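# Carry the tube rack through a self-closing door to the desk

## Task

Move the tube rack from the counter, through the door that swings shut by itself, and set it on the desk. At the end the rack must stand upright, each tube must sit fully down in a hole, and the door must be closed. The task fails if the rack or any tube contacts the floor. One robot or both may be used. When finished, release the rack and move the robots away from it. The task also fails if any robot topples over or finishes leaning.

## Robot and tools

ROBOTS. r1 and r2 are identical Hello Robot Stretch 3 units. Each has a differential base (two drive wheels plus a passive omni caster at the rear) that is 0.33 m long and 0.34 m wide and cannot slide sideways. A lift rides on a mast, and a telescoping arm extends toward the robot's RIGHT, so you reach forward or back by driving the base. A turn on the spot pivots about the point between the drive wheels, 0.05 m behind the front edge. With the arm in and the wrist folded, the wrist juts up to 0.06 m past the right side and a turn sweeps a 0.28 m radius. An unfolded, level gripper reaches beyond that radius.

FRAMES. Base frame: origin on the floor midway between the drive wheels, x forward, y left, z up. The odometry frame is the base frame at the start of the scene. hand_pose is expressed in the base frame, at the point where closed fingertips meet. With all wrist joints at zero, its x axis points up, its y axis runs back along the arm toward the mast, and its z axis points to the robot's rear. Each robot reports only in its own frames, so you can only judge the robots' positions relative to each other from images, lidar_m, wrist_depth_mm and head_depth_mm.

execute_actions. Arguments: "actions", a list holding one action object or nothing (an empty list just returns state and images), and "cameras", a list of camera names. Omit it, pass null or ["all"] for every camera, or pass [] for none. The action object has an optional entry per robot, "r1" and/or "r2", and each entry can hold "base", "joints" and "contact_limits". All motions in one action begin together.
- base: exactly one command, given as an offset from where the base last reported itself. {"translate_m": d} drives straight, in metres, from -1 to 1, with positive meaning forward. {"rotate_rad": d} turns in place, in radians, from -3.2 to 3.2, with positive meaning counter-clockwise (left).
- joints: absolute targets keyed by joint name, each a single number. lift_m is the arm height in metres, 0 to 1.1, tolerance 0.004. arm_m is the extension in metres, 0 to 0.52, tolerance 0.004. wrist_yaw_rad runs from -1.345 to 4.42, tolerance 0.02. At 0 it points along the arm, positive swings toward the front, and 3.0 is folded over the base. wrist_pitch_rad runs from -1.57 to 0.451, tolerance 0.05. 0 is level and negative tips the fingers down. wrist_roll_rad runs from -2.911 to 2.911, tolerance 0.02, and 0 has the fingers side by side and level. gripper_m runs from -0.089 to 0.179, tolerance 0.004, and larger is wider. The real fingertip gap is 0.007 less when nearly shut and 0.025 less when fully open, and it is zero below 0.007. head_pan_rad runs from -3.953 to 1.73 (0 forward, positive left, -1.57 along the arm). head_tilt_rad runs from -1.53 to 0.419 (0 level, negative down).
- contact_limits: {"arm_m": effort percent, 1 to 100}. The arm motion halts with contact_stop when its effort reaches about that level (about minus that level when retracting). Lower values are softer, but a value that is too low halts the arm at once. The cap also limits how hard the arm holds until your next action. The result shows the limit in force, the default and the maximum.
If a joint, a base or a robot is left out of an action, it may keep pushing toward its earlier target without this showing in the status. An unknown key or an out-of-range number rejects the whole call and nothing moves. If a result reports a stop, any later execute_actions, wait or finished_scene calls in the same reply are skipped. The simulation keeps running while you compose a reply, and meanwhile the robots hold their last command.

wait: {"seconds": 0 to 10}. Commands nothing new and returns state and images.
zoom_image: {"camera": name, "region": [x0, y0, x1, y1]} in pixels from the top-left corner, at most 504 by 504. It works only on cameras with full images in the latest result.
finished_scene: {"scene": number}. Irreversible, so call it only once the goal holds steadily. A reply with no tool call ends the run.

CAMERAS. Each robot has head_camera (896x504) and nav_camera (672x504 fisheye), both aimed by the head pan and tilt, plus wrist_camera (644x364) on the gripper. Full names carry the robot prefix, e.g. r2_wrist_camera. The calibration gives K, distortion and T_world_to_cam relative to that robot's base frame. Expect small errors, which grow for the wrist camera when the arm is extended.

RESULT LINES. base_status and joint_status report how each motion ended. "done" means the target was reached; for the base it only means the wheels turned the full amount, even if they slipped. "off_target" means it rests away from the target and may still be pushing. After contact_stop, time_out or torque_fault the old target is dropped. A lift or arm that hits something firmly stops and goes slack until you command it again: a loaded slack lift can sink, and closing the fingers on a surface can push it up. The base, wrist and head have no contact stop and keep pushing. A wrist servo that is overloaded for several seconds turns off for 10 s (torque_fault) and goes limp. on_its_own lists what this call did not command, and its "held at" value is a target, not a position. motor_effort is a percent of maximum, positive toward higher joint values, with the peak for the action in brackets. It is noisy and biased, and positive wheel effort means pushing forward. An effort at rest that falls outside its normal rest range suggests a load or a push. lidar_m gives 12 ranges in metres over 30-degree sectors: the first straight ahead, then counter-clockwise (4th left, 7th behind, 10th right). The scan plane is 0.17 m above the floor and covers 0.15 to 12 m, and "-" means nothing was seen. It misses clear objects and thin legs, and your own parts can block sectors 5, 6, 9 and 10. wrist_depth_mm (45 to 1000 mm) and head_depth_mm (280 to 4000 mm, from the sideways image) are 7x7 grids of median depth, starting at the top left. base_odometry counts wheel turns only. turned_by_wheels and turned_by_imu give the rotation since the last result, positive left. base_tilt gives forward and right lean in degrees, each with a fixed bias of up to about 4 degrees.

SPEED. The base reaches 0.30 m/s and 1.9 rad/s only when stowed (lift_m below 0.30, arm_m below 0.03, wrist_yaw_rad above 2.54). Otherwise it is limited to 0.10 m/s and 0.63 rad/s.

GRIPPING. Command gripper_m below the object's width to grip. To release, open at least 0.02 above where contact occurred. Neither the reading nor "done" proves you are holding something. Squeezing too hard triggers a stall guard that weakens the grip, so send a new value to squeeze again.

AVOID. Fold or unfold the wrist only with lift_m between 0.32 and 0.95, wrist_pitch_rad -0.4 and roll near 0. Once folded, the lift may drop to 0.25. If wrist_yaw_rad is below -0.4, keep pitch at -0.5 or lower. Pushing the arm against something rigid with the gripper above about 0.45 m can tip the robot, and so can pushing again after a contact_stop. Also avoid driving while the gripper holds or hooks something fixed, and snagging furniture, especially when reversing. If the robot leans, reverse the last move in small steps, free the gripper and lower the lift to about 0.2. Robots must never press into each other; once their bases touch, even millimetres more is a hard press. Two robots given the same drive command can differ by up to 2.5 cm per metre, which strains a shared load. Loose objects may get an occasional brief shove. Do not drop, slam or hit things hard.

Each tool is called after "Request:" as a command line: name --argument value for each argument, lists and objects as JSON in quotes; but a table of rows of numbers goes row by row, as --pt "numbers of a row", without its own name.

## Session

Request:
execute_actions --actions '[]'

Scene clock: 0.00 s.
r1.base_odometry: x=+0.000 y=+0.000 heading=+0.000 (m, m, rad; r1's odometry frame)
r1.turned_by_wheels: +0.000 (rad since the last result)
r1.turned_by_imu: +0.000 (rad since the last result)
r1.base_tilt: forward=-1.4 right=-0.9 (deg)
r1.lidar_m: 1.22 0.84 0.78 0.79 0.88 0.81 0.82 1.04 2.31 1.50 1.30 1.21
r1.head_depth_mm: 1096 1099 1102 1110 1112 1118 1121 / 1146 1149 1158 1153 1166 1171 1170 / 1201 1205 1211 1211 1218 1226 1234 / 1255 1268 1274 1278 1286 1297 1296 / 1315 1330 1340 1343 1349 1352 1366 / 1178 1202 1224 1238 1261 1284 1308 / 1017 1029 1042 1060 1080 1091 1111
r1.base_status: not commanded
r1.joint_positions: lift_m=+0.516 arm_m=-0.002 wrist_yaw_rad=+2.861 wrist_pitch_rad=-0.515 wrist_roll_rad=-0.014 gripper_m=+0.037 head_pan_rad=+0.003 head_tilt_rad=+0.004
r1.joint_status: not commanded
r1.motor_effort: left_wheel=+1 right_wheel=+0 lift_m=+35 arm_m=+0 wrist_yaw_rad=+0 wrist_pitch_rad=+6 wrist_roll_rad=+0 gripper_m=-1 head_pan_rad=+1 head_tilt_rad=+1 (%)
r1.hand_pose: x=+0.0373 y=+0.0601 z=+0.5080 quat_wxyz=(+0.274, +0.697, +0.085, +0.657) (m; r1's base frame)
r1.wrist_depth_mm: - 798 784 761 734 726 695 / - 894 857 819 829 773 753 / - 992 942 913 894 863 806 / - - - 995 977 935 924 / 826 838 853 866 893 936 981 / 713 - - 737 757 779 786 / 619 618 631 634 648 681 680
r2.base_odometry: x=+0.000 y=+0.000 heading=+0.000 (m, m, rad; r2's odometry frame)
r2.turned_by_wheels: +0.000 (rad since the last result)
r2.turned_by_imu: +0.000 (rad since the last result)
r2.base_tilt: forward=-0.4 right=-0.3 (deg)
r2.lidar_m: 1.69 1.53 1.34 0.87 0.79 0.80 0.99 1.62 1.63 2.00 1.83 1.86
r2.head_depth_mm: 2020 2087 2079 2099 2086 2093 2078 / 2115 2298 2288 2313 2302 2312 2228 / 2105 2552 2574 2579 2592 2575 2243 / 2104 2618 2622 2671 1973 1924 1960 / 2112 2422 2455 2463 1919 1775 1770 / 2127 2261 2271 2320 1923 1647 1663 / 1526 2111 2130 2153 1914 1541 1545
r2.base_status: not commanded
r2.joint_positions: lift_m=+0.429 arm_m=+0.002 wrist_yaw_rad=+3.127 wrist_pitch_rad=-0.489 wrist_roll_rad=+0.000 gripper_m=+0.037 head_pan_rad=-0.018 head_tilt_rad=-0.014
r2.joint_status: not commanded
r2.motor_effort: left_wheel=-1 right_wheel=+0 lift_m=+22 arm_m=+0 wrist_yaw_rad=+0 wrist_pitch_rad=+5 wrist_roll_rad=+0 gripper_m=+0 head_pan_rad=+0 head_tilt_rad=+1 (%)
r2.hand_pose: x=-0.0182 y=+0.0677 z=+0.4263 quat_wxyz=(+0.176, +0.687, +0.166, +0.685) (m; r2's base frame)
r2.wrist_depth_mm: 601 676 871 980 - - - / 637 713 - - - - - / 670 785 - - - - - / 714 828 - 906 941 971 - / 717 751 - 781 777 806 828 / 623 634 - 655 682 668 692 / 547 561 - 572 563 580 602
pictures: r1_head_camera (sideways: a quarter turn clockwise sets it upright), r1_nav_camera (sideways: a quarter turn counterclockwise sets it upright), r1_wrist_camera, r2_head_camera (sideways: a quarter turn clockwise sets it upright), r2_nav_camera (sideways: a quarter turn counterclockwise sets it upright), r2_wrist_camera
camera_calibration (this result's frames):
r1_head_camera: T_world_to_cam=[[-0.0226045, -0.0647657, -0.997644, 1.32053], [-0.0107735, 0.997857, -0.0645355, 0.0847999], [0.999686, 0.00928931, -0.0232538, -0.0195466], [0, 0, 0, 1]] pos_world=[0.050304, 0.00108839, 1.32244]
r1_nav_camera: T_world_to_cam=[[-0.0153459, 0.0311536, 0.999397, -1.25899], [-0.0438009, -0.998576, 0.0304554, 0.0147172], [0.998922, -0.0433072, 0.0166886, -0.0627762], [0, 0, 0, 1]] pos_world=[0.0440329, 0.0511996, 1.25883]
r1_wrist_camera: T_world_to_cam=[[0.965202, -0.253058, 0.0659241, -0.0594244], [-0.108984, -0.618423, -0.778251, 0.473436], [0.237712, 0.743985, -0.624483, 0.426004], [0, 0, 0, 1]] pos_world=[0.00768744, -0.0391941, 0.638402]
r2_head_camera: T_world_to_cam=[[-0.0287504, -0.00841052, -0.999551, 1.31969], [0.022727, 0.999701, -0.00906548, 0.0102693], [0.999328, -0.0229775, -0.0285507, -0.00483278], [0, 0, 0, 1]] pos_world=[0.0425379, 0.000722043, 1.31906]
r2_nav_camera: T_world_to_cam=[[-0.00220526, 0.00974017, 0.99995, -1.26099], [0.0411417, -0.999105, 0.00982267, 0.0414784], [0.999151, 0.0411613, 0.00180255, -0.0559265], [0, 0, 0, 1]] pos_world=[0.0513918, 0.0560255, 1.26062]
r2_wrist_camera: T_world_to_cam=[[0.998122, -0.046339, 0.0400725, 0.000888289], [0.00586778, -0.57879, -0.815455, 0.429873], [0.060981, 0.814159, -0.577431, 0.353454], [0, 0, 0, 1]] pos_world=[-0.024963, -0.0389202, 0.554603]
Images, in order (width x height): r1_head_camera 896x504, r1_nav_camera 672x504, r1_wrist_camera 644x364, r2_head_camera 896x504, r2_nav_camera 672x504, r2_wrist_camera 644x364.

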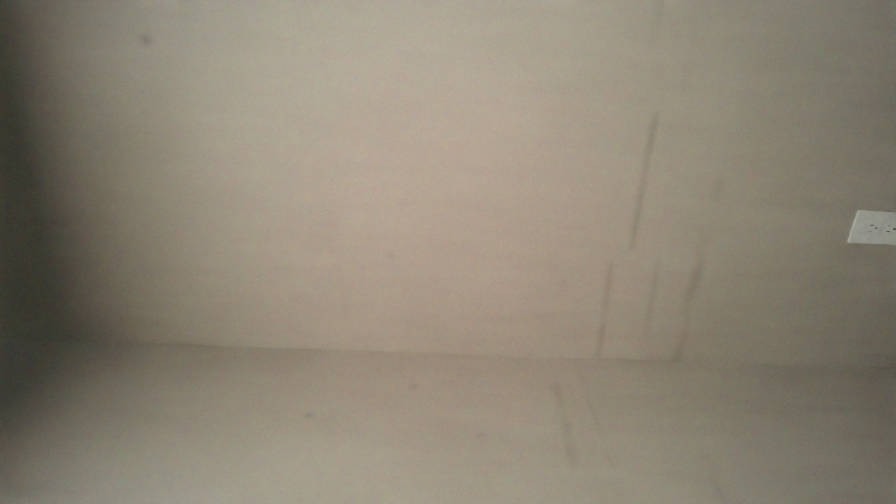

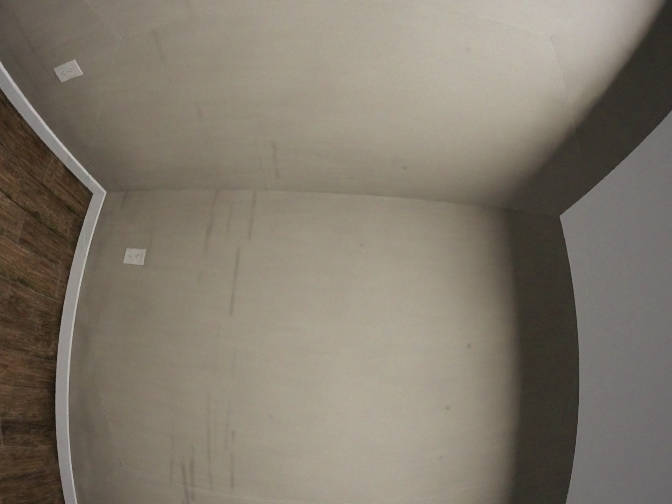

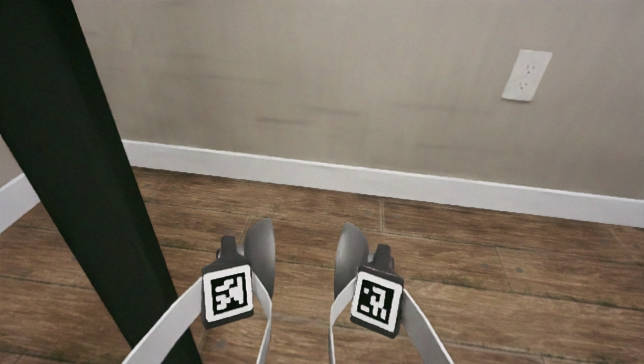

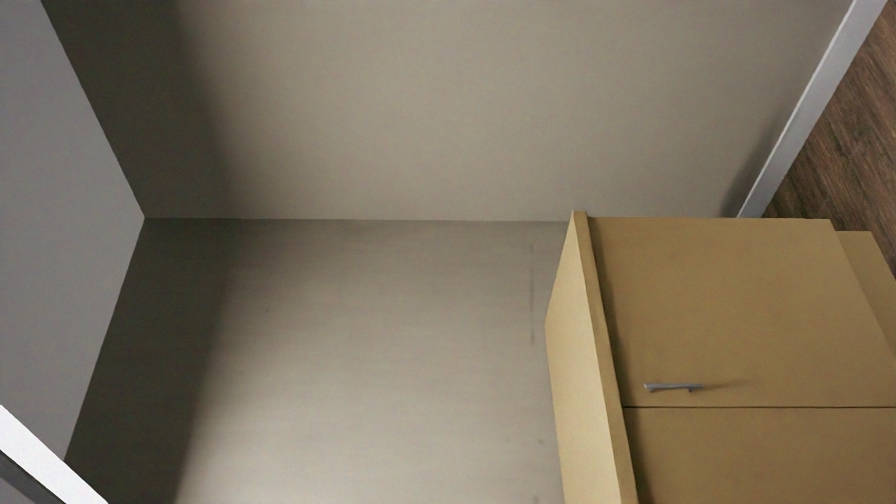

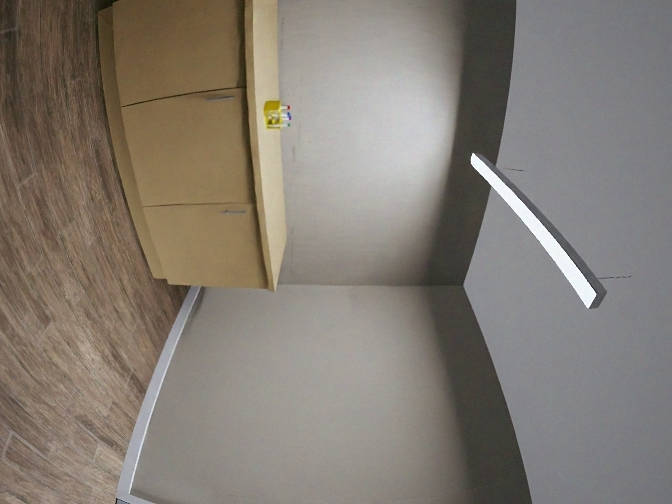

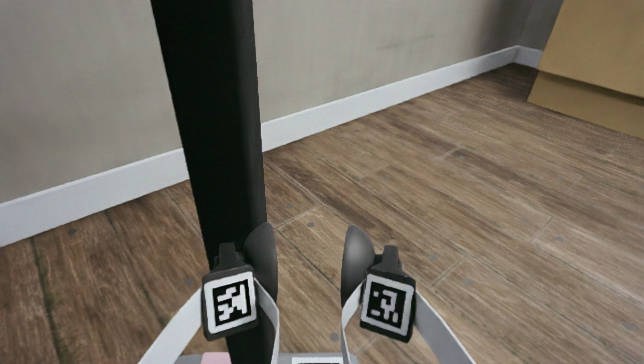

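Request:
execute_actions --actions '[{"r1":{"joints":{"head_pan_rad":-1.9,"head_tilt_rad":-0.5,"wrist_pitch_rad":-0.4,"wrist_yaw_rad":3.0}},"r2":{"joints":{"head_pan_rad":0.5,"head_tilt_rad":-0.3}}}]' --cameras '["r1_head_camera","r1_nav_camera","r2_head_camera","r2_nav_camera"]'

Request:
zoom_image --camera "r2_head_camera" --region '[300, 150, 550, 350]'

Scene clock: 8.57 s.
r1.base_odometry: x=+0.000 y=+0.000 heading=+0.000 (m, m, rad; r1's odometry frame)
r1.turned_by_wheels: +0.000 (rad since the last result)
r1.turned_by_imu: -0.001 (rad since the last result)
r1.base_tilt: forward=-1.2 right=-1.0 (deg)
r1.lidar_m: 1.22 0.84 0.78 0.79 0.88 0.81 0.82 1.04 2.30 1.50 1.30 1.20
r1.head_depth_mm: 2445 2701 2925 2585 1915 1523 1261 / 2474 2716 2982 2565 1911 1520 1260 / 2507 2751 3018 2553 1910 1516 1262 / 2569 2801 3081 2525 1891 1509 1252 / 2545 2674 3080 2534 1890 1499 1247 / 2586 2053 2782 2481 1826 1500 1246 / 2506 2002 2630 2372 1777 1496 1245
r1.base_status: not commanded
r1.joint_positions: lift_m=+0.516 arm_m=-0.002 wrist_yaw_rad=+2.997 wrist_pitch_rad=-0.420 wrist_roll_rad=-0.014 gripper_m=+0.037 head_pan_rad=-1.893 head_tilt_rad=-0.494
r1.joint_status: all done
r1.motor_effort: left_wheel=+0(0) right_wheel=+0(1) lift_m=+35(34) arm_m=-1(0) wrist_yaw_rad=+2(3) wrist_pitch_rad=+9(10) wrist_roll_rad=+0(1) gripper_m=-1(1) head_pan_rad=-5(63) head_tilt_rad=-3(35) (%)
r1.hand_pose: x=+0.0111 y=+0.0790 z=+0.5286 quat_wxyz=(+0.197, +0.695, +0.099, +0.684) (m; r1's base frame)
r1.wrist_depth_mm: 728 - 816 769 705 676 639 / 780 - 879 818 771 714 690 / 801 - 988 911 846 787 719 / 849 - - 968 885 852 779 / 852 917 964 979 951 899 855 / 772 767 - 800 844 852 871 / 661 676 661 708 705 716 736
r2.base_odometry: x=+0.000 y=+0.000 heading=+0.000 (m, m, rad; r2's odometry frame)
r2.turned_by_wheels: +0.000 (rad since the last result)
r2.turned_by_imu: +0.000 (rad since the last result)
r2.base_tilt: forward=-0.4 right=-0.3 (deg)
r2.lidar_m: 1.69 1.53 1.34 0.87 0.79 0.80 0.99 1.62 1.63 1.99 1.83 1.86
r2.head_depth_mm: 1961 2072 2179 1658 1756 1862 1564 / 1942 2045 2140 1642 1729 1849 1564 / 1911 2010 2102 1614 1690 1801 1566 / 1892 1997 2087 1588 1661 1797 1566 / 1869 1945 2057 1550 1625 1740 1567 / 1848 1928 2012 1539 1600 1700 1556 / 1803 1907 1975 1510 1579 1683 1555
r2.base_status: not commanded
r2.joint_positions: lift_m=+0.429 arm_m=+0.002 wrist_yaw_rad=+3.127 wrist_pitch_rad=-0.489 wrist_roll_rad=+0.000 gripper_m=+0.037 head_pan_rad=+0.493 head_tilt_rad=-0.296
r2.joint_status: all done
r2.motor_effort: left_wheel=-1(1) right_wheel=+0(0) lift_m=+22(22) arm_m=+0(0) wrist_yaw_rad=+0(1) wrist_pitch_rad=+5(5) wrist_roll_rad=-1(0) gripper_m=+0(1) head_pan_rad=+2(25) head_tilt_rad=-3(28) (%)
r2.hand_pose: x=-0.0182 y=+0.0677 z=+0.4263 quat_wxyz=(+0.176, +0.687, +0.166, +0.685) (m; r2's base frame)
r2.wrist_depth_mm: 599 669 868 977 - - - / 630 724 - - - - - / 670 781 - - - - - / 693 814 - 929 946 972 - / 722 742 - 778 784 791 797 / 631 643 - 655 678 689 675 / 553 567 - 572 561 588 600
pictures: r1_head_camera (sideways: a quarter turn clockwise sets it upright), r1_nav_camera (sideways: a quarter turn counterclockwise sets it upright), r2_head_camera (sideways: a quarter turn clockwise sets it upright), r2_nav_camera (sideways: a quarter turn counterclockwise sets it upright)
camera_calibration (this result's frames):
r1_head_camera: T_world_to_cam=[[0.0955508, 0.490875, -0.865975, 1.14777], [0.958395, -0.28044, -0.0532182, 0.0641152], [-0.268978, -0.824861, -0.497248, 0.605108], [0, 0, 0, 1]] pos_world=[-0.00835774, -0.046302, 1.29824]
r1_nav_camera: T_world_to_cam=[[-0.11699, -0.449335, 0.88567, -1.10969], [-0.938577, 0.341532, 0.0492942, -0.00432439], [-0.324634, -0.825502, -0.461691, 0.567948], [0, 0, 0, 1]] pos_world=[0.0504946, -0.0283019, 1.24525]
r2_head_camera: T_world_to_cam=[[-0.264959, -0.152397, -0.952141, 1.25905], [-0.471113, 0.882015, -0.0100732, 0.0145901], [0.841338, 0.445897, -0.305494, 0.356619], [0, 0, 0, 1]] pos_world=[0.0404333, 0.0199918, 1.30789]
r2_nav_camera: T_world_to_cam=[[0.238477, 0.13906, 0.961141, -1.21157], [0.524509, -0.851376, -0.0069612, 0.0603811], [0.817324, 0.505787, -0.275972, 0.306763], [0, 0, 0, 1]] pos_world=[0.00653466, 0.0647306, 1.24956]
Images, in order (width x height): r1_head_camera 896x504, r1_nav_camera 672x504, r2_head_camera 896x504, r2_nav_camera 672x504.

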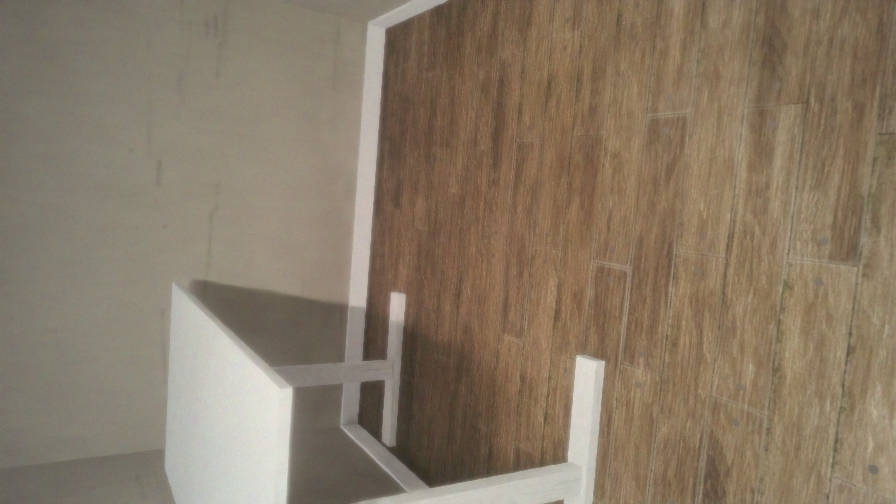

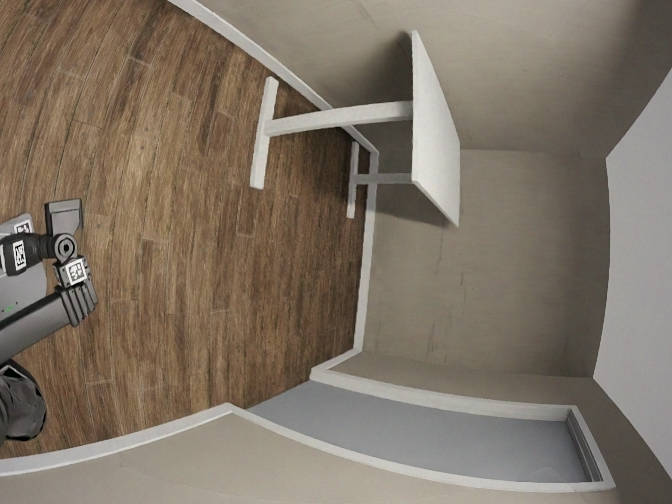

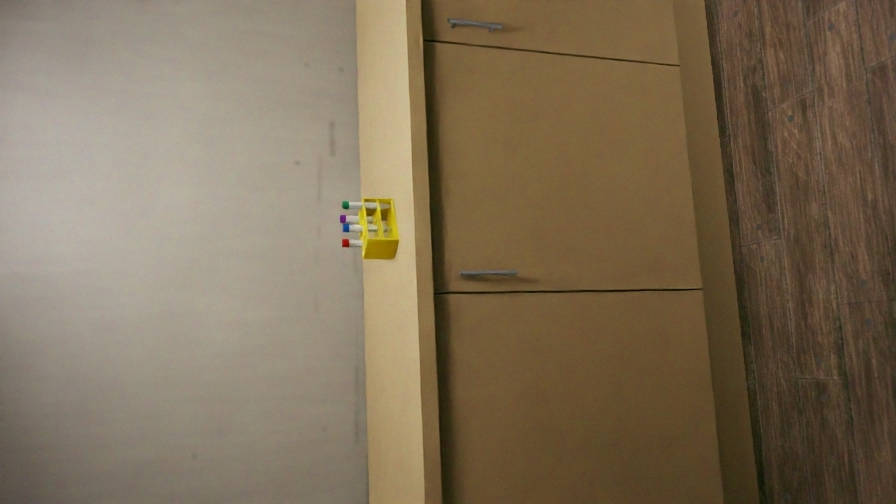

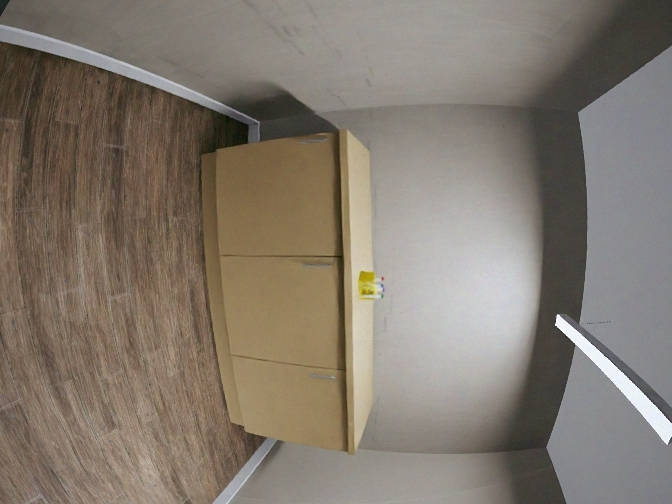

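Region (300, 150, 550, 350) of r2_head_camera's 896x504 image, scaled by 2.016, with more detail than that image has; it fills the top 403 rows of this view, and the rest is white.

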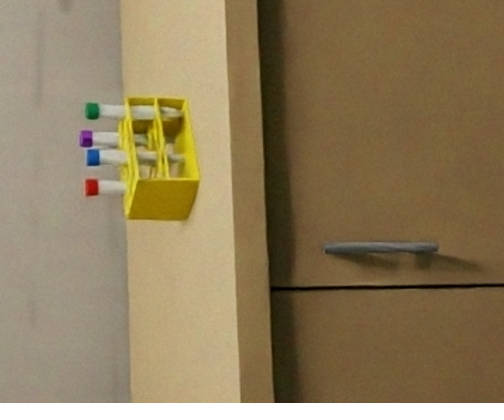

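Request:
execute_actions --actions '[{"r1":{"base":{"rotate_rad":-2.06},"joints":{"head_pan_rad":0,"lift_m":0.25}},"r2":{"base":{"rotate_rad":0.12},"joints":{"lift_m":0.27,"wrist_pitch_rad":-0.4,"head_pan_rad":-1.3}}}]' --cameras '["r1_nav_camera","r2_nav_camera"]'

Request:
execute_actions --actions '[{"r1":{"base":{"translate_m":1.0}},"r2":{"base":{"translate_m":1.0}}}]' --cameras '[]'

Request:
execute_actions --actions '[{"r1":{"base":{"translate_m":0.8}},"r2":{"base":{"translate_m":0.27},"joints":{"lift_m":0.55}}}]' --cameras '[]'

Request:
execute_actions --actions '[{"r1":{"base":{"rotate_rad":-1.48}},"r2":{"base":{"rotate_rad":2.52},"joints":{"lift_m":0.93,"head_pan_rad":-1.57,"head_tilt_rad":-0.6}}}]' --cameras '["r1_nav_camera","r2_nav_camera","r2_head_camera"]'

Scene clock: 35.40 s.
r1.base_odometry: x=+0.000 y=+0.000 heading=-2.060 (m, m, rad; r1's odometry frame)
r1.turned_by_wheels: -2.060 (rad since the last result)
r1.turned_by_imu: -2.058 (rad since the last result)
r1.base_tilt: forward=-1.2 right=-1.0 (deg)
r1.lidar_m: 2.30 1.50 1.29 1.20 1.23 0.83 0.78 0.79 0.87 0.81 0.83 1.06
r1.head_depth_mm: 1900 1999 2112 2122 1921 1528 1270 / 2521 2628 2650 2450 1911 1519 1263 / 2552 2801 3090 2550 1903 1515 1253 / 2528 2755 3052 2536 1881 1509 1260 / 2512 2733 3051 2502 1890 1501 1252 / 2505 2747 3018 2485 1887 1506 1250 / 2458 2346 2905 2490 1862 1496 1241
r1.base_status: done
r1.joint_positions: lift_m=+0.250 arm_m=-0.002 wrist_yaw_rad=+2.997 wrist_pitch_rad=-0.419 wrist_roll_rad=-0.014 gripper_m=+0.037 head_pan_rad=-0.007 head_tilt_rad=-0.494
r1.joint_status: all done
r1.motor_effort: left_wheel=+3(11) right_wheel=-1(8) lift_m=+22(26) arm_m=+0(0) wrist_yaw_rad=+2(2) wrist_pitch_rad=+9(9) wrist_roll_rad=+0(0) gripper_m=+0(1) head_pan_rad=+4(64) head_tilt_rad=-3(4) (%)
r1.hand_pose: x=+0.0110 y=+0.0792 z=+0.2629 quat_wxyz=(+0.196, +0.695, +0.098, +0.685) (m; r1's base frame)
r1.wrist_depth_mm: 963 - - - - - - / - - - - - - - / 848 - 935 991 - - - / 670 - 692 741 754 796 803 / 540 535 590 580 607 619 628 / 461 - - - 495 504 512 / - - - 418 411 423 432
r2.base_odometry: x=+0.000 y=+0.000 heading=+0.120 (m, m, rad; r2's odometry frame)
r2.turned_by_wheels: +0.120 (rad since the last result)
r2.turned_by_imu: +0.123 (rad since the last result)
r2.base_tilt: forward=-0.4 right=-0.2 (deg)
r2.lidar_m: 1.61 1.53 1.16 0.83 0.79 0.81 1.10 1.62 1.66 1.93 1.84 1.89
r2.head_depth_mm: 1755 1859 1961 2099 2241 1976 1571 / 1709 1805 1914 2019 2148 1980 1567 / 1671 1763 1852 1976 2113 1975 1567 / 1627 1723 1815 1916 2038 1974 1569 / 1603 1681 1763 1884 1977 1974 1564 / 1563 1640 1723 1818 1940 1961 1570 / 1535 1609 1668 1782 1887 1943 1564
r2.base_status: done
r2.joint_positions: lift_m=+0.271 arm_m=+0.002 wrist_yaw_rad=+3.127 wrist_pitch_rad=-0.418 wrist_roll_rad=+0.000 gripper_m=+0.037 head_pan_rad=-1.293 head_tilt_rad=-0.296
r2.joint_status: all done
r2.motor_effort: left_wheel=-3(7) right_wheel=+2(4) lift_m=+13(18) arm_m=-1(0) wrist_yaw_rad=+0(1) wrist_pitch_rad=+6(8) wrist_roll_rad=-1(0) gripper_m=+0(1) head_pan_rad=-3(35) head_tilt_rad=-2(2) (%)
r2.hand_pose: x=-0.0181 y=+0.0772 z=+0.2832 quat_wxyz=(+0.152, +0.693, +0.142, +0.691) (m; r2's base frame)
r2.wrist_depth_mm: 604 648 818 877 - - - / 627 718 - 928 - - - / 675 750 - 948 - - - / 659 726 - 753 794 770 806 / 575 585 - 612 621 623 640 / 491 503 - 524 529 522 532 / 433 - - - 424 444 455
pictures: r1_nav_camera (sideways: a quarter turn counterclockwise sets it upright), r2_nav_camera (sideways: a quarter turn counterclockwise sets it upright)
camera_calibration (this result's frames):
r1_nav_camera: T_world_to_cam=[[0.464049, 0.0279344, 0.885369, -1.11284], [-0.0339939, -0.998205, 0.0493118, -0.00986513], [0.885157, -0.0529802, -0.462266, 0.561317], [0, 0, 0, 1]] pos_world=[0.0192228, 0.0509778, 1.24524]
r2_nav_camera: T_world_to_cam=[[0.085134, -0.262991, 0.961035, -1.21049], [-0.943611, -0.330982, -0.00698393, 0.0693662], [0.319922, -0.906249, -0.276339, 0.310276], [0, 0, 0, 1]] pos_world=[0.0692449, -0.0142028, 1.24955]
Images, in order (width x height): r1_nav_camera 672x504, r2_nav_camera 672x504.

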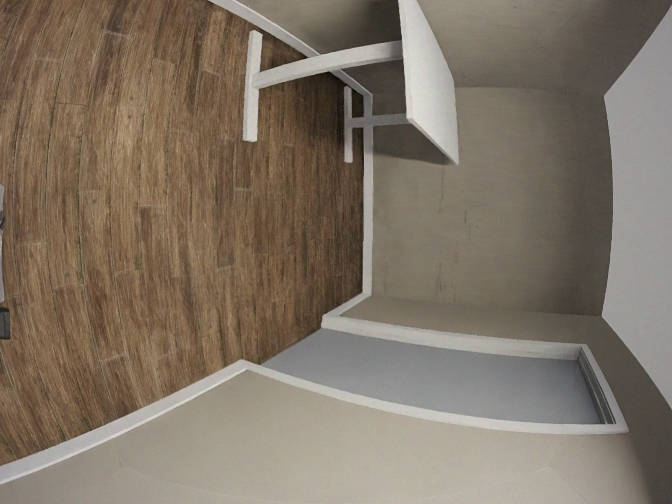

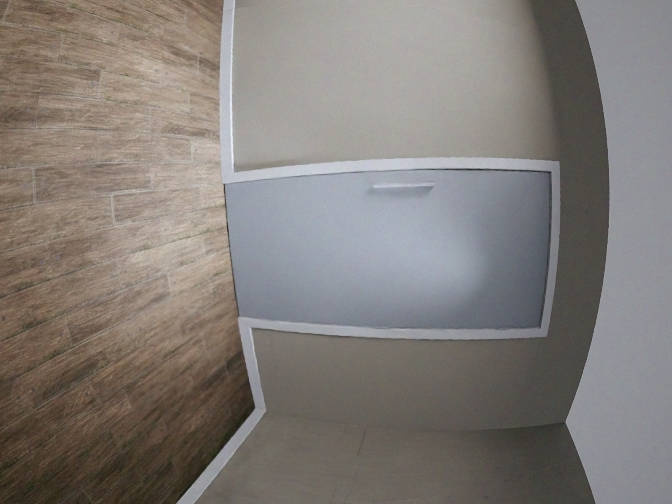

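Scene clock: 40.33 s.
r1.base_odometry: x=-0.470 y=-0.883 heading=-2.060 (m, m, rad; r1's odometry frame)
r1.turned_by_wheels: +0.000 (rad since the last result)
r1.turned_by_imu: +0.006 (rad since the last result)
r1.base_tilt: forward=-1.3 right=-1.2 (deg)
r1.lidar_m: 1.98 1.77 0.88 0.91 1.32 1.70 1.77 1.13 0.77 0.72 0.73 1.05
r1.head_depth_mm: 1644 1738 1741 1748 1732 1518 1266 / 1684 1844 2042 2233 1908 1515 1259 / 1673 1827 2025 2262 1902 1518 1258 / 1655 1817 2018 2218 1896 1500 1255 / 1654 1807 2001 2210 1888 1492 1247 / 1626 1788 1990 2194 1861 1499 1242 / 1623 1791 1982 2173 1867 1499 1241
r1.base_status: done
r1.joint_positions: lift_m=+0.250 arm_m=-0.002 wrist_yaw_rad=+2.998 wrist_pitch_rad=-0.419 wrist_roll_rad=-0.014 gripper_m=+0.037 head_pan_rad=-0.007 head_tilt_rad=-0.495
r1.joint_status: not commanded
r1.motor_effort: left_wheel=+2(12) right_wheel=-2(3) lift_m=+24(23) arm_m=+0(0) wrist_yaw_rad=+1(1) wrist_pitch_rad=+9(9) wrist_roll_rad=+0(0) gripper_m=-1(0) head_pan_rad=+4(5) head_tilt_rad=-3(3) (%)
r1.hand_pose: x=+0.0109 y=+0.0792 z=+0.2629 quat_wxyz=(+0.196, +0.695, +0.098, +0.685) (m; r1's base frame)
r1.wrist_depth_mm: - - - - - - - / - - - - - - - / 851 - 932 961 - - - / 659 - 700 724 731 774 812 / 540 537 593 589 603 611 622 / 467 - - - 501 502 507 / - - - 414 413 429 436
r2.base_odometry: x=+0.993 y=+0.119 heading=+0.120 (m, m, rad; r2's odometry frame)
r2.turned_by_wheels: +0.000 (rad since the last result)
r2.turned_by_imu: +0.008 (rad since the last result)
r2.base_tilt: forward=-0.4 right=-0.2 (deg)
r2.lidar_m: 0.72 0.69 0.71 0.94 1.32 1.36 1.83 2.47 1.91 1.38 1.31 1.01
r2.head_depth_mm: 1237 1301 1377 1475 1584 1687 1577 / 1210 1282 1355 1436 1527 1629 1565 / 1189 1248 1320 1394 1492 1588 1565 / 1157 1219 1283 1362 1455 1543 1564 / 1133 1191 1259 1326 1404 1493 1551 / 1107 1165 1224 1296 1368 1455 1516 / 1086 1139 1201 1264 1344 1421 1472
r2.base_status: done
r2.joint_positions: lift_m=+0.271 arm_m=+0.002 wrist_yaw_rad=+3.127 wrist_pitch_rad=-0.417 wrist_roll_rad=+0.000 gripper_m=+0.037 head_pan_rad=-1.293 head_tilt_rad=-0.296
r2.joint_status: not commanded
r2.motor_effort: left_wheel=-3(8) right_wheel=+2(8) lift_m=+13(13) arm_m=+0(0) wrist_yaw_rad=+0(0) wrist_pitch_rad=+6(6) wrist_roll_rad=+0(0) gripper_m=+0(0) head_pan_rad=-3(3) head_tilt_rad=-2(3) (%)
r2.hand_pose: x=-0.0181 y=+0.0773 z=+0.2833 quat_wxyz=(+0.152, +0.693, +0.142, +0.691) (m; r2's base frame)
r2.wrist_depth_mm: 980 - - - 851 678 555 / - - - - 893 705 576 / 938 947 - - 954 788 595 / 713 723 - 765 784 759 656 / 573 590 - 610 610 630 632 / 486 506 - 522 514 526 530 / 436 - - - 424 451 454
pictures: none
No camera images: the call's "cameras" was empty. Leave "cameras" out to get every camera's image.

Scene clock: 44.63 s.
r1.base_odometry: x=-0.845 y=-1.589 heading=-2.060 (m, m, rad; r1's odometry frame)
r1.turned_by_wheels: +0.000 (rad since the last result)
r1.turned_by_imu: +0.004 (rad since the last result)
r1.base_tilt: forward=-1.2 right=-1.1 (deg)
r1.lidar_m: 1.18 1.20 1.18 1.36 1.39 1.80 2.57 1.01 0.78 0.73 0.74 0.87
r1.head_depth_mm: 989 1085 1209 1360 1525 1482 1269 / 981 1077 1199 1349 1541 1519 1257 / 979 1079 1194 1343 1536 1514 1260 / 972 1065 1186 1332 1508 1513 1254 / 968 1063 1177 1319 1496 1508 1249 / 960 1051 1159 1306 1483 1500 1251 / 953 1048 1160 1301 1477 1500 1251
r1.base_status: done
r1.joint_positions: lift_m=+0.250 arm_m=-0.002 wrist_yaw_rad=+2.998 wrist_pitch_rad=-0.419 wrist_roll_rad=-0.014 gripper_m=+0.037 head_pan_rad=-0.007 head_tilt_rad=-0.495
r1.joint_status: not commanded
r1.motor_effort: left_wheel=+2(11) right_wheel=-1(3) lift_m=+23(23) arm_m=+0(1) wrist_yaw_rad=+1(2) wrist_pitch_rad=+9(8) wrist_roll_rad=+0(1) gripper_m=+0(0) head_pan_rad=+4(5) head_tilt_rad=-3(3) (%)
r1.hand_pose: x=+0.0109 y=+0.0793 z=+0.2629 quat_wxyz=(+0.196, +0.695, +0.099, +0.685) (m; r1's base frame)
r1.wrist_depth_mm: 739 - - - - - - / 870 - - - - - - / 830 - 965 974 - - - / 651 - 708 722 738 792 795 / 539 540 583 592 591 613 628 / 470 - - - 502 500 511 / - - - 416 413 425 437
r2.base_odometry: x=+1.261 y=+0.152 heading=+0.120 (m, m, rad; r2's odometry frame)
r2.turned_by_wheels: +0.000 (rad since the last result)
r2.turned_by_imu: +0.002 (rad since the last result)
r2.base_tilt: forward=-0.4 right=-0.2 (deg)
r2.lidar_m: 0.48 0.46 0.47 0.63 1.46 1.50 2.03 2.70 1.71 1.22 1.18 0.67
r2.head_depth_mm: 1105 1165 1233 1317 1405 1508 1556 / 1078 1136 1203 1279 1362 1461 1528 / 1057 1110 1170 1244 1325 1410 1485 / 1033 1087 1147 1210 1291 1375 1453 / 1008 1060 1117 1186 1252 1341 1419 / 985 1037 1092 1158 1219 1300 1385 / 964 1015 1063 1125 1189 1261 1348
r2.base_status: done
r2.joint_positions: lift_m=+0.549 arm_m=+0.002 wrist_yaw_rad=+3.127 wrist_pitch_rad=-0.417 wrist_roll_rad=+0.000 gripper_m=+0.037 head_pan_rad=-1.293 head_tilt_rad=-0.297
r2.joint_status: all done
r2.motor_effort: left_wheel=-3(9) right_wheel=+2(9) lift_m=+30(32) arm_m=-1(0) wrist_yaw_rad=+0(0) wrist_pitch_rad=+6(6) wrist_roll_rad=+0(0) gripper_m=+1(0) head_pan_rad=-3(3) head_tilt_rad=-2(3) (%)
r2.hand_pose: x=-0.0181 y=+0.0773 z=+0.5623 quat_wxyz=(+0.152, +0.693, +0.142, +0.691) (m; r2's base frame)
r2.wrist_depth_mm: - - - 803 580 464 378 / - - - 845 609 484 389 / - - - 929 647 502 400 / - - - - 686 515 424 / 984 - - - 703 546 440 / 819 813 - 879 764 564 451 / 708 717 - 734 725 659 469
pictures: none
No camera images: the call's "cameras" was empty. Leave "cameras" out to get every camera's image.

Scene clock: 49.60 s.
r1.base_odometry: x=-0.845 y=-1.589 heading=+2.744 (m, m, rad; r1's odometry frame)
r1.turned_by_wheels: -1.480 (rad since the last result)
r1.turned_by_imu: -1.476 (rad since the last result)
r1.base_tilt: forward=-1.2 right=-1.1 (deg)
r1.lidar_m: 0.74 0.74 0.94 1.18 1.23 1.19 1.36 0.99 1.95 2.51 0.93 0.76
r1.head_depth_mm: 582 637 706 792 900 1041 1203 / 584 637 711 796 901 1048 1211 / 585 640 711 798 908 1053 1200 / 586 644 713 800 909 1052 1195 / 589 644 714 801 912 1062 1203 / 590 647 718 807 918 1067 1205 / 591 649 721 808 911 1021 1155
r1.base_status: done
r1.joint_positions: lift_m=+0.250 arm_m=-0.002 wrist_yaw_rad=+2.998 wrist_pitch_rad=-0.419 wrist_roll_rad=-0.014 gripper_m=+0.037 head_pan_rad=-0.007 head_tilt_rad=-0.495
r1.joint_status: not commanded
r1.motor_effort: left_wheel=+3(12) right_wheel=-2(7) lift_m=+23(23) arm_m=-1(1) wrist_yaw_rad=+2(2) wrist_pitch_rad=+9(8) wrist_roll_rad=+0(1) gripper_m=+0(1) head_pan_rad=+4(4) head_tilt_rad=-3(2) (%)
r1.hand_pose: x=+0.0109 y=+0.0792 z=+0.2629 quat_wxyz=(+0.196, +0.695, +0.099, +0.685) (m; r1's base frame)
r1.wrist_depth_mm: - - - - - 905 659 / - - - - - 921 660 / 862 - 946 1000 - 912 671 / 656 - 705 726 751 780 640 / 541 539 589 585 601 610 619 / 463 - - - 495 503 513 / - - - 415 416 428 438
r2.base_odometry: x=+1.261 y=+0.152 heading=+2.639 (m, m, rad; r2's odometry frame)
r2.turned_by_wheels: +2.520 (rad since the last result)
r2.turned_by_imu: +2.564 (rad since the last result)
r2.base_tilt: forward=-0.4 right=-0.2 (deg)
r2.lidar_m: 1.47 1.86 2.70 1.90 1.27 1.18 0.75 0.50 0.46 0.46 0.58 1.45
r2.head_depth_mm: 889 968 915 674 552 - - / 927 1012 915 676 568 620 - / 964 1056 918 675 587 673 - / 1005 1108 736 676 642 716 - / 1054 1151 833 675 688 773 - / 1102 1202 915 677 740 883 1154 / 1153 1255 915 701 789 983 1237
r2.base_status: done
r2.joint_positions: lift_m=+0.929 arm_m=+0.002 wrist_yaw_rad=+3.127 wrist_pitch_rad=-0.417 wrist_roll_rad=+0.000 gripper_m=+0.037 head_pan_rad=-1.563 head_tilt_rad=-0.593
r2.joint_status: all done
r2.motor_effort: left_wheel=-3(7) right_wheel=+2(5) lift_m=+30(33) arm_m=-1(0) wrist_yaw_rad=+0(0) wrist_pitch_rad=+6(6) wrist_roll_rad=+0(0) gripper_m=+0(0) head_pan_rad=-3(18) head_tilt_rad=-5(27) (%)
r2.hand_pose: x=-0.0181 y=+0.0773 z=+0.9423 quat_wxyz=(+0.152, +0.693, +0.142, +0.691) (m; r2's base frame)
r2.wrist_depth_mm: - - - - - - - / - - - - - - - / - - - - - - - / - - - - - - - / - - - - - - - / - - - - - - - / - - - - - - -
pictures: r1_nav_camera (sideways: a quarter turn counterclockwise sets it upright), r2_head_camera (sideways: a quarter turn clockwise sets it upright), r2_nav_camera (sideways: a quarter turn counterclockwise sets it upright)
camera_calibration (this result's frames):
r1_nav_camera: T_world_to_cam=[[0.464682, 0.0279868, 0.885035, -1.11241], [-0.0338363, -0.998209, 0.0493311, -0.00989125], [0.884831, -0.0528696, -0.462903, 0.562147], [0, 0, 0, 1]] pos_world=[0.0191758, 0.0509797, 1.24523]
r2_head_camera: T_world_to_cam=[[-0.0133817, 0.57041, -0.821251, 1.08677], [0.99991, 0.00866515, -0.0102743, 0.00587475], [0.00125568, -0.821314, -0.570475, 0.706549], [0, 0, 0, 1]] pos_world=[0.00778137, -0.0396559, 1.29564]
r2_nav_camera: T_world_to_cam=[[0.0139584, -0.544689, 0.838522, -1.05021], [-0.997755, -0.0625215, -0.0240038, 0.0918485], [0.0655003, -0.836304, -0.544339, 0.660575], [0, 0, 0, 1]] pos_world=[0.0630337, -0.0138547, 1.24241]
Images, in order (width x height): r1_nav_camera 672x504, r2_head_camera 896x504, r2_nav_camera 672x504.

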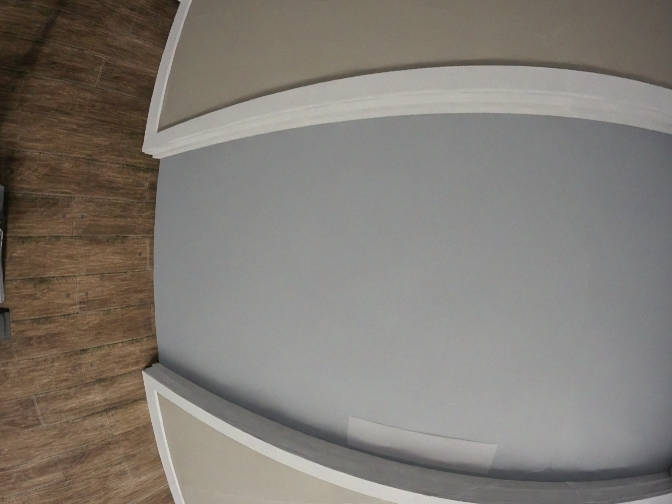

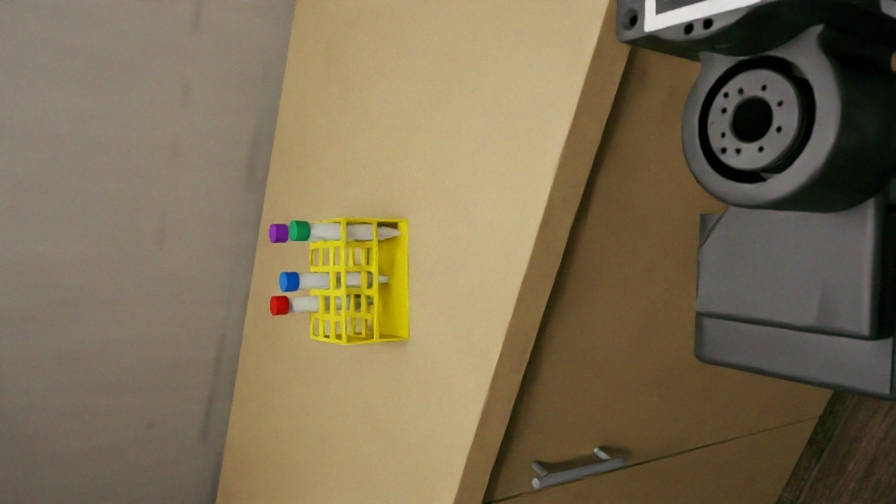

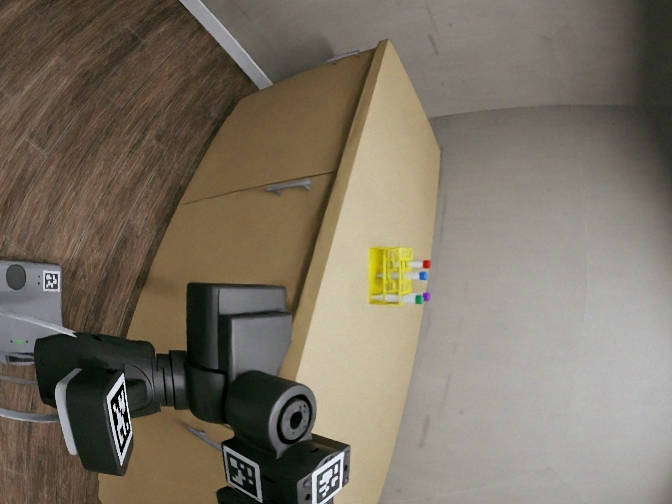

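Request:
execute_actions --actions '[{"r1":{"base":{"translate_m":0.64}},"r2":{"base":{"translate_m":0.092},"joints":{"wrist_yaw_rad":0,"wrist_pitch_rad":-0.3,"lift_m":0.95,"gripper_m":0.179}}}]' --cameras '[]'

Request:
execute_actions --actions '[{"r1":{"joints":{"lift_m":0.31,"head_tilt_rad":-1.0}},"r2":{"joints":{"arm_m":0.15}}}]' --cameras '["r2_wrist_camera"]'

Request:
execute_actions --actions '[{"r1":{"base":{"translate_m":0.4}},"r2":{"joints":{"arm_m":0.25,"lift_m":0.92}}}]' --cameras '["r2_wrist_camera","r1_nav_camera"]'

Scene clock: 64.83 s.
r1.base_odometry: x=-1.435 y=-1.341 heading=+2.744 (m, m, rad; r1's odometry frame)
r1.turned_by_wheels: +0.000 (rad since the last result)
r1.turned_by_imu: +0.003 (rad since the last result)
r1.base_tilt: forward=-1.3 right=-1.1 (deg)
r1.lidar_m: - - 0.15 0.35 1.22 1.69 2.00 1.59 2.66 0.36 0.15 -
r1.head_depth_mm: - - - - - - - / - - - - - - - / - - - - - - - / - - - - - - - / - - - - - - - / - - - - - - - / - - - - - - -
r1.base_status: done
r1.joint_positions: lift_m=+0.250 arm_m=-0.002 wrist_yaw_rad=+2.998 wrist_pitch_rad=-0.419 wrist_roll_rad=-0.014 gripper_m=+0.037 head_pan_rad=-0.007 head_tilt_rad=-0.495
r1.joint_status: not commanded
r1.motor_effort: left_wheel=+2(11) right_wheel=-2(6) lift_m=+23(23) arm_m=-1(1) wrist_yaw_rad=+1(1) wrist_pitch_rad=+9(9) wrist_roll_rad=+0(0) gripper_m=+0(0) head_pan_rad=+4(4) head_tilt_rad=-3(3) (%)
r1.hand_pose: x=+0.0109 y=+0.0792 z=+0.2629 quat_wxyz=(+0.196, +0.695, +0.099, +0.685) (m; r1's base frame)
r1.wrist_depth_mm: - - - 358 223 136 98 / - - - 387 225 137 99 / 884 - 942 419 228 139 99 / 665 - 707 464 230 139 100 / 544 532 589 511 231 140 100 / 466 - - - 213 140 101 / - - - 396 238 142 101
r2.base_odometry: x=+1.180 y=+0.196 heading=+2.639 (m, m, rad; r2's odometry frame)
r2.turned_by_wheels: +0.000 (rad since the last result)
r2.turned_by_imu: +0.001 (rad since the last result)
r2.base_tilt: forward=-0.4 right=-0.3 (deg)
r2.lidar_m: 1.39 1.76 2.66 2.04 1.36 1.26 0.81 0.54 0.49 0.50 0.63 1.37
r2.head_depth_mm: 920 1004 916 676 587 - - / 958 1046 871 675 588 - - / 996 1095 747 676 - - - / 1040 1146 870 675 702 843 994 / 1087 1188 917 675 739 890 1085 / 1142 1239 914 701 802 966 1211 / 1199 1290 918 750 872 1063 1264
r2.base_status: done
r2.joint_positions: lift_m=+0.949 arm_m=+0.002 wrist_yaw_rad=+0.002 wrist_pitch_rad=-0.319 wrist_roll_rad=+0.000 gripper_m=+0.179 head_pan_rad=-1.563 head_tilt_rad=-0.593
r2.joint_status: all done
r2.motor_effort: left_wheel=-3(4) right_wheel=+2(5) lift_m=+30(31) arm_m=+0(0) wrist_yaw_rad=-2(2) wrist_pitch_rad=+6(6) wrist_roll_rad=+0(0) gripper_m=+1(93) head_pan_rad=-3(3) head_tilt_rad=-4(4) (%)
r2.hand_pose: x=-0.0210 y=-0.3830 z=+0.9850 quat_wxyz=(+0.698, +0.113, -0.698, -0.112) (m; r2's base frame)
r2.wrist_depth_mm: - - 931 845 771 712 640 / - 947 958 480 783 758 670 / 537 550 568 465 617 636 669 / 420 395 401 413 415 430 449 / 505 415 341 314 322 325 333 / - 456 401 339 281 270 268 / - 535 443 379 330 294 235
pictures: none
No camera images: the call's "cameras" was empty. Leave "cameras" out to get every camera's image.

Scene clock: 67.17 s.
r1.base_odometry: x=-1.435 y=-1.341 heading=+2.744 (m, m, rad; r1's odometry frame)
r1.turned_by_wheels: +0.000 (rad since the last result)
r1.turned_by_imu: -0.001 (rad since the last result)
r1.base_tilt: forward=-1.1 right=-1.1 (deg)
r1.lidar_m: - - 0.15 0.35 1.22 1.69 2.00 1.59 2.66 0.37 0.15 -
r1.head_depth_mm: - - - - - 366 1065 / - - - - - 379 1044 / - - - - - 392 1103 / - - - - - 406 1098 / - - - - - 385 1105 / - - - - - 393 1076 / - - - - - 408 1056
r1.base_status: not commanded
r1.joint_positions: lift_m=+0.310 arm_m=-0.002 wrist_yaw_rad=+2.998 wrist_pitch_rad=-0.418 wrist_roll_rad=-0.014 gripper_m=+0.037 head_pan_rad=-0.007 head_tilt_rad=-0.987
r1.joint_status: all done
r1.motor_effort: left_wheel=+2(3) right_wheel=-2(1) lift_m=+45(46) arm_m=-1(1) wrist_yaw_rad=+2(2) wrist_pitch_rad=+9(8) wrist_roll_rad=+0(1) gripper_m=+0(0) head_pan_rad=+4(4) head_tilt_rad=-7(38) (%)
r1.hand_pose: x=+0.0109 y=+0.0793 z=+0.3222 quat_wxyz=(+0.196, +0.695, +0.098, +0.685) (m; r1's base frame)
r1.wrist_depth_mm: - - - 355 222 137 99 / - - - 388 225 137 99 / - - - 419 227 139 100 / 770 - 829 459 228 140 100 / 624 624 678 515 231 140 100 / 525 526 - 547 213 141 101 / 464 471 - 450 238 141 101
r2.base_odometry: x=+1.180 y=+0.196 heading=+2.639 (m, m, rad; r2's odometry frame)
r2.turned_by_wheels: +0.000 (rad since the last result)
r2.turned_by_imu: +0.000 (rad since the last result)
r2.base_tilt: forward=-0.4 right=-0.2 (deg)
r2.lidar_m: 1.39 1.76 2.67 2.04 1.36 1.26 0.81 0.54 0.49 0.50 0.63 1.37
r2.head_depth_mm: 920 999 1020 - - 660 767 / 960 1048 965 - - 704 829 / 995 1092 736 - - 756 896 / 1039 1149 873 702 698 812 985 / 1087 1185 916 676 745 883 1084 / 1137 1230 917 702 798 964 1210 / 1192 1295 917 748 872 1063 1260
r2.base_status: not commanded
r2.joint_positions: lift_m=+0.949 arm_m=+0.150 wrist_yaw_rad=+0.001 wrist_pitch_rad=-0.318 wrist_roll_rad=+0.000 gripper_m=+0.179 head_pan_rad=-1.563 head_tilt_rad=-0.593
r2.joint_status: all done
r2.motor_effort: left_wheel=-4(3) right_wheel=+2(2) lift_m=+30(30) arm_m=+3(4) wrist_yaw_rad=-3(1) wrist_pitch_rad=+6(6) wrist_roll_rad=-1(0) gripper_m=+1(1) head_pan_rad=-3(2) head_tilt_rad=-5(5) (%)
r2.hand_pose: x=-0.0213 y=-0.5305 z=+0.9851 quat_wxyz=(+0.698, +0.113, -0.698, -0.112) (m; r2's base frame)
r2.wrist_depth_mm: 980 881 777 709 635 598 546 / - 890 817 731 688 630 585 / 541 549 566 333 575 622 593 / 378 392 397 367 394 430 437 / 302 305 308 315 319 326 331 / - 245 250 253 258 260 265 / - 213 210 213 215 215 230
pictures: r2_wrist_camera
camera_calibration (this result's frames):
r2_wrist_camera: T_world_to_cam=[[-0.998715, 0.0375556, 0.0340423, -0.0382192], [-0.014487, 0.432101, -0.901709, 1.16013], [-0.048574, -0.901043, -0.431001, 0.106944], [0, 0, 0, 1]] pos_world=[-0.0161684, -0.403498, 1.0935]
Images, in order (width x height): r2_wrist_camera 644x364.

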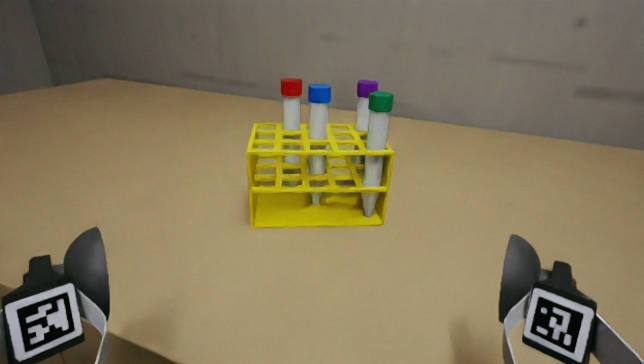

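Scene clock: 72.50 s.
r1.base_odometry: x=-1.804 y=-1.186 heading=+2.744 (m, m, rad; r1's odometry frame)
r1.turned_by_wheels: +0.000 (rad since the last result)
r1.turned_by_imu: +0.007 (rad since the last result)
r1.base_tilt: forward=-1.2 right=-1.0 (deg)
r1.lidar_m: 0.27 0.19 0.17 0.18 0.23 0.51 1.97 2.50 0.62 1.09 1.62 2.44
r1.head_depth_mm: 2170 1942 1688 1481 1332 1201 1096 / 2173 1948 1691 1486 1323 1194 1113 / 434 564 1586 1455 1317 1191 1117 / 341 412 522 711 1121 1195 1116 / 294 325 390 488 649 966 1120 / - 291 313 370 456 596 821 / - - - 303 352 430 550
r1.base_status: done
r1.joint_positions: lift_m=+0.310 arm_m=-0.002 wrist_yaw_rad=+3.003 wrist_pitch_rad=-0.418 wrist_roll_rad=-0.014 gripper_m=+0.037 head_pan_rad=-0.006 head_tilt_rad=-0.998
r1.joint_status: not commanded
r1.motor_effort: left_wheel=+4(83) right_wheel=+0(22) lift_m=+37(45) arm_m=-1(1) wrist_yaw_rad=-2(6) wrist_pitch_rad=+8(10) wrist_roll_rad=+0(0) gripper_m=-1(2) head_pan_rad=+4(4) head_tilt_rad=-2(7) (%)
r1.hand_pose: x=+0.0098 y=+0.0795 z=+0.3225 quat_wxyz=(+0.194, +0.695, +0.100, +0.685) (m; r1's base frame)
r1.wrist_depth_mm: 262 - 217 200 186 173 162 / 284 - 234 216 199 184 173 / 319 - 257 234 215 198 185 / 359 - 281 257 233 215 198 / 421 379 311 287 255 235 214 / 491 428 - 322 276 256 233 / 454 477 - 350 322 283 256
r2.base_odometry: x=+1.180 y=+0.196 heading=+2.639 (m, m, rad; r2's odometry frame)
r2.turned_by_wheels: +0.000 (rad since the last result)
r2.turned_by_imu: +0.000 (rad since the last result)
r2.base_tilt: forward=-0.4 right=-0.3 (deg)
r2.lidar_m: 1.38 1.76 2.66 1.50 1.36 1.26 0.81 0.54 0.49 0.50 0.63 1.37
r2.head_depth_mm: 925 1001 1019 - 568 661 767 / 959 1048 1052 - 612 705 827 / 999 1095 965 - 662 758 898 / 1042 1148 892 663 694 816 981 / 1094 1186 916 675 746 884 1086 / 1137 1232 917 703 795 965 1207 / 1201 1294 914 748 870 1066 1259
r2.base_status: not commanded
r2.joint_positions: lift_m=+0.921 arm_m=+0.250 wrist_yaw_rad=+0.001 wrist_pitch_rad=-0.318 wrist_roll_rad=+0.000 gripper_m=+0.179 head_pan_rad=-1.563 head_tilt_rad=-0.593
r2.joint_status: all done
r2.motor_effort: left_wheel=-3(3) right_wheel=+2(2) lift_m=+13(24) arm_m=+3(2) wrist_yaw_rad=+0(1) wrist_pitch_rad=+6(6) wrist_roll_rad=+0(0) gripper_m=+0(0) head_pan_rad=-2(3) head_tilt_rad=-5(4) (%)
r2.hand_pose: x=-0.0213 y=-0.6305 z=+0.9563 quat_wxyz=(+0.698, +0.112, -0.698, -0.112) (m; r2's base frame)
r2.wrist_depth_mm: 877 778 697 630 580 528 482 / 753 761 717 230 575 544 502 / 450 456 471 233 238 537 515 / 320 327 249 228 212 360 370 / 255 253 245 244 239 273 278 / - 207 209 212 217 219 223 / - 175 176 178 181 181 192
pictures: r1_nav_camera (sideways: a quarter turn counterclockwise sets it upright), r2_wrist_camera
camera_calibration (this result's frames):
r1_nav_camera: T_world_to_cam=[[0.833735, 0.0262063, 0.551543, -0.680009], [-0.0057941, -0.998403, 0.0561972, -0.0189659], [0.552135, -0.0500493, -0.832251, 1.04459], [0, 0, 0, 1]] pos_world=[-0.00992025, 0.051166, 1.24549]
r2_wrist_camera: T_world_to_cam=[[-0.998714, 0.0375878, 0.0340322, -0.0334567], [-0.0144769, 0.431862, -0.901823, 1.17732], [-0.0485948, -0.901156, -0.430763, 0.00408859], [0, 0, 0, 1]] pos_world=[-0.016171, -0.503498, 1.06463]
Images, in order (width x height): r1_nav_camera 672x504, r2_wrist_camera 644x364.

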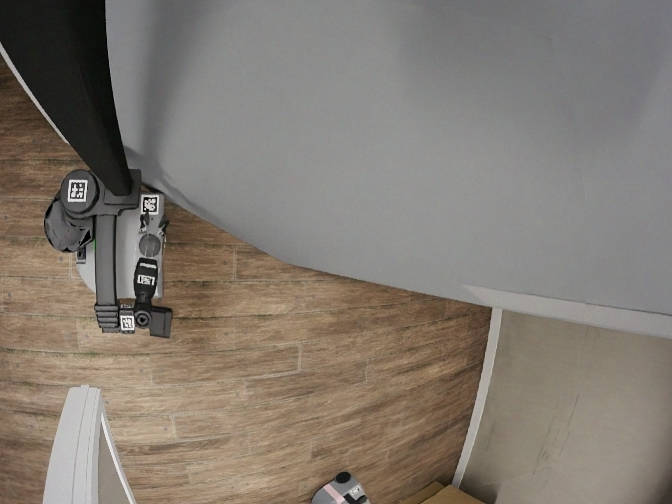

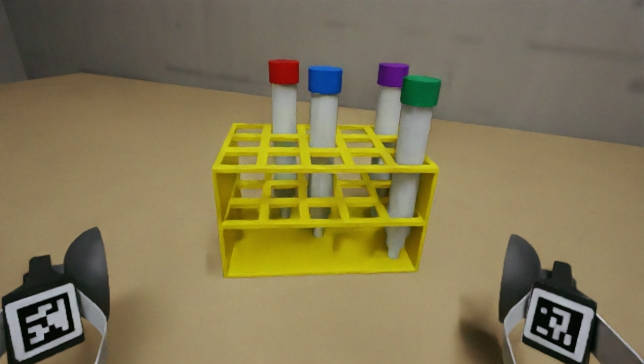

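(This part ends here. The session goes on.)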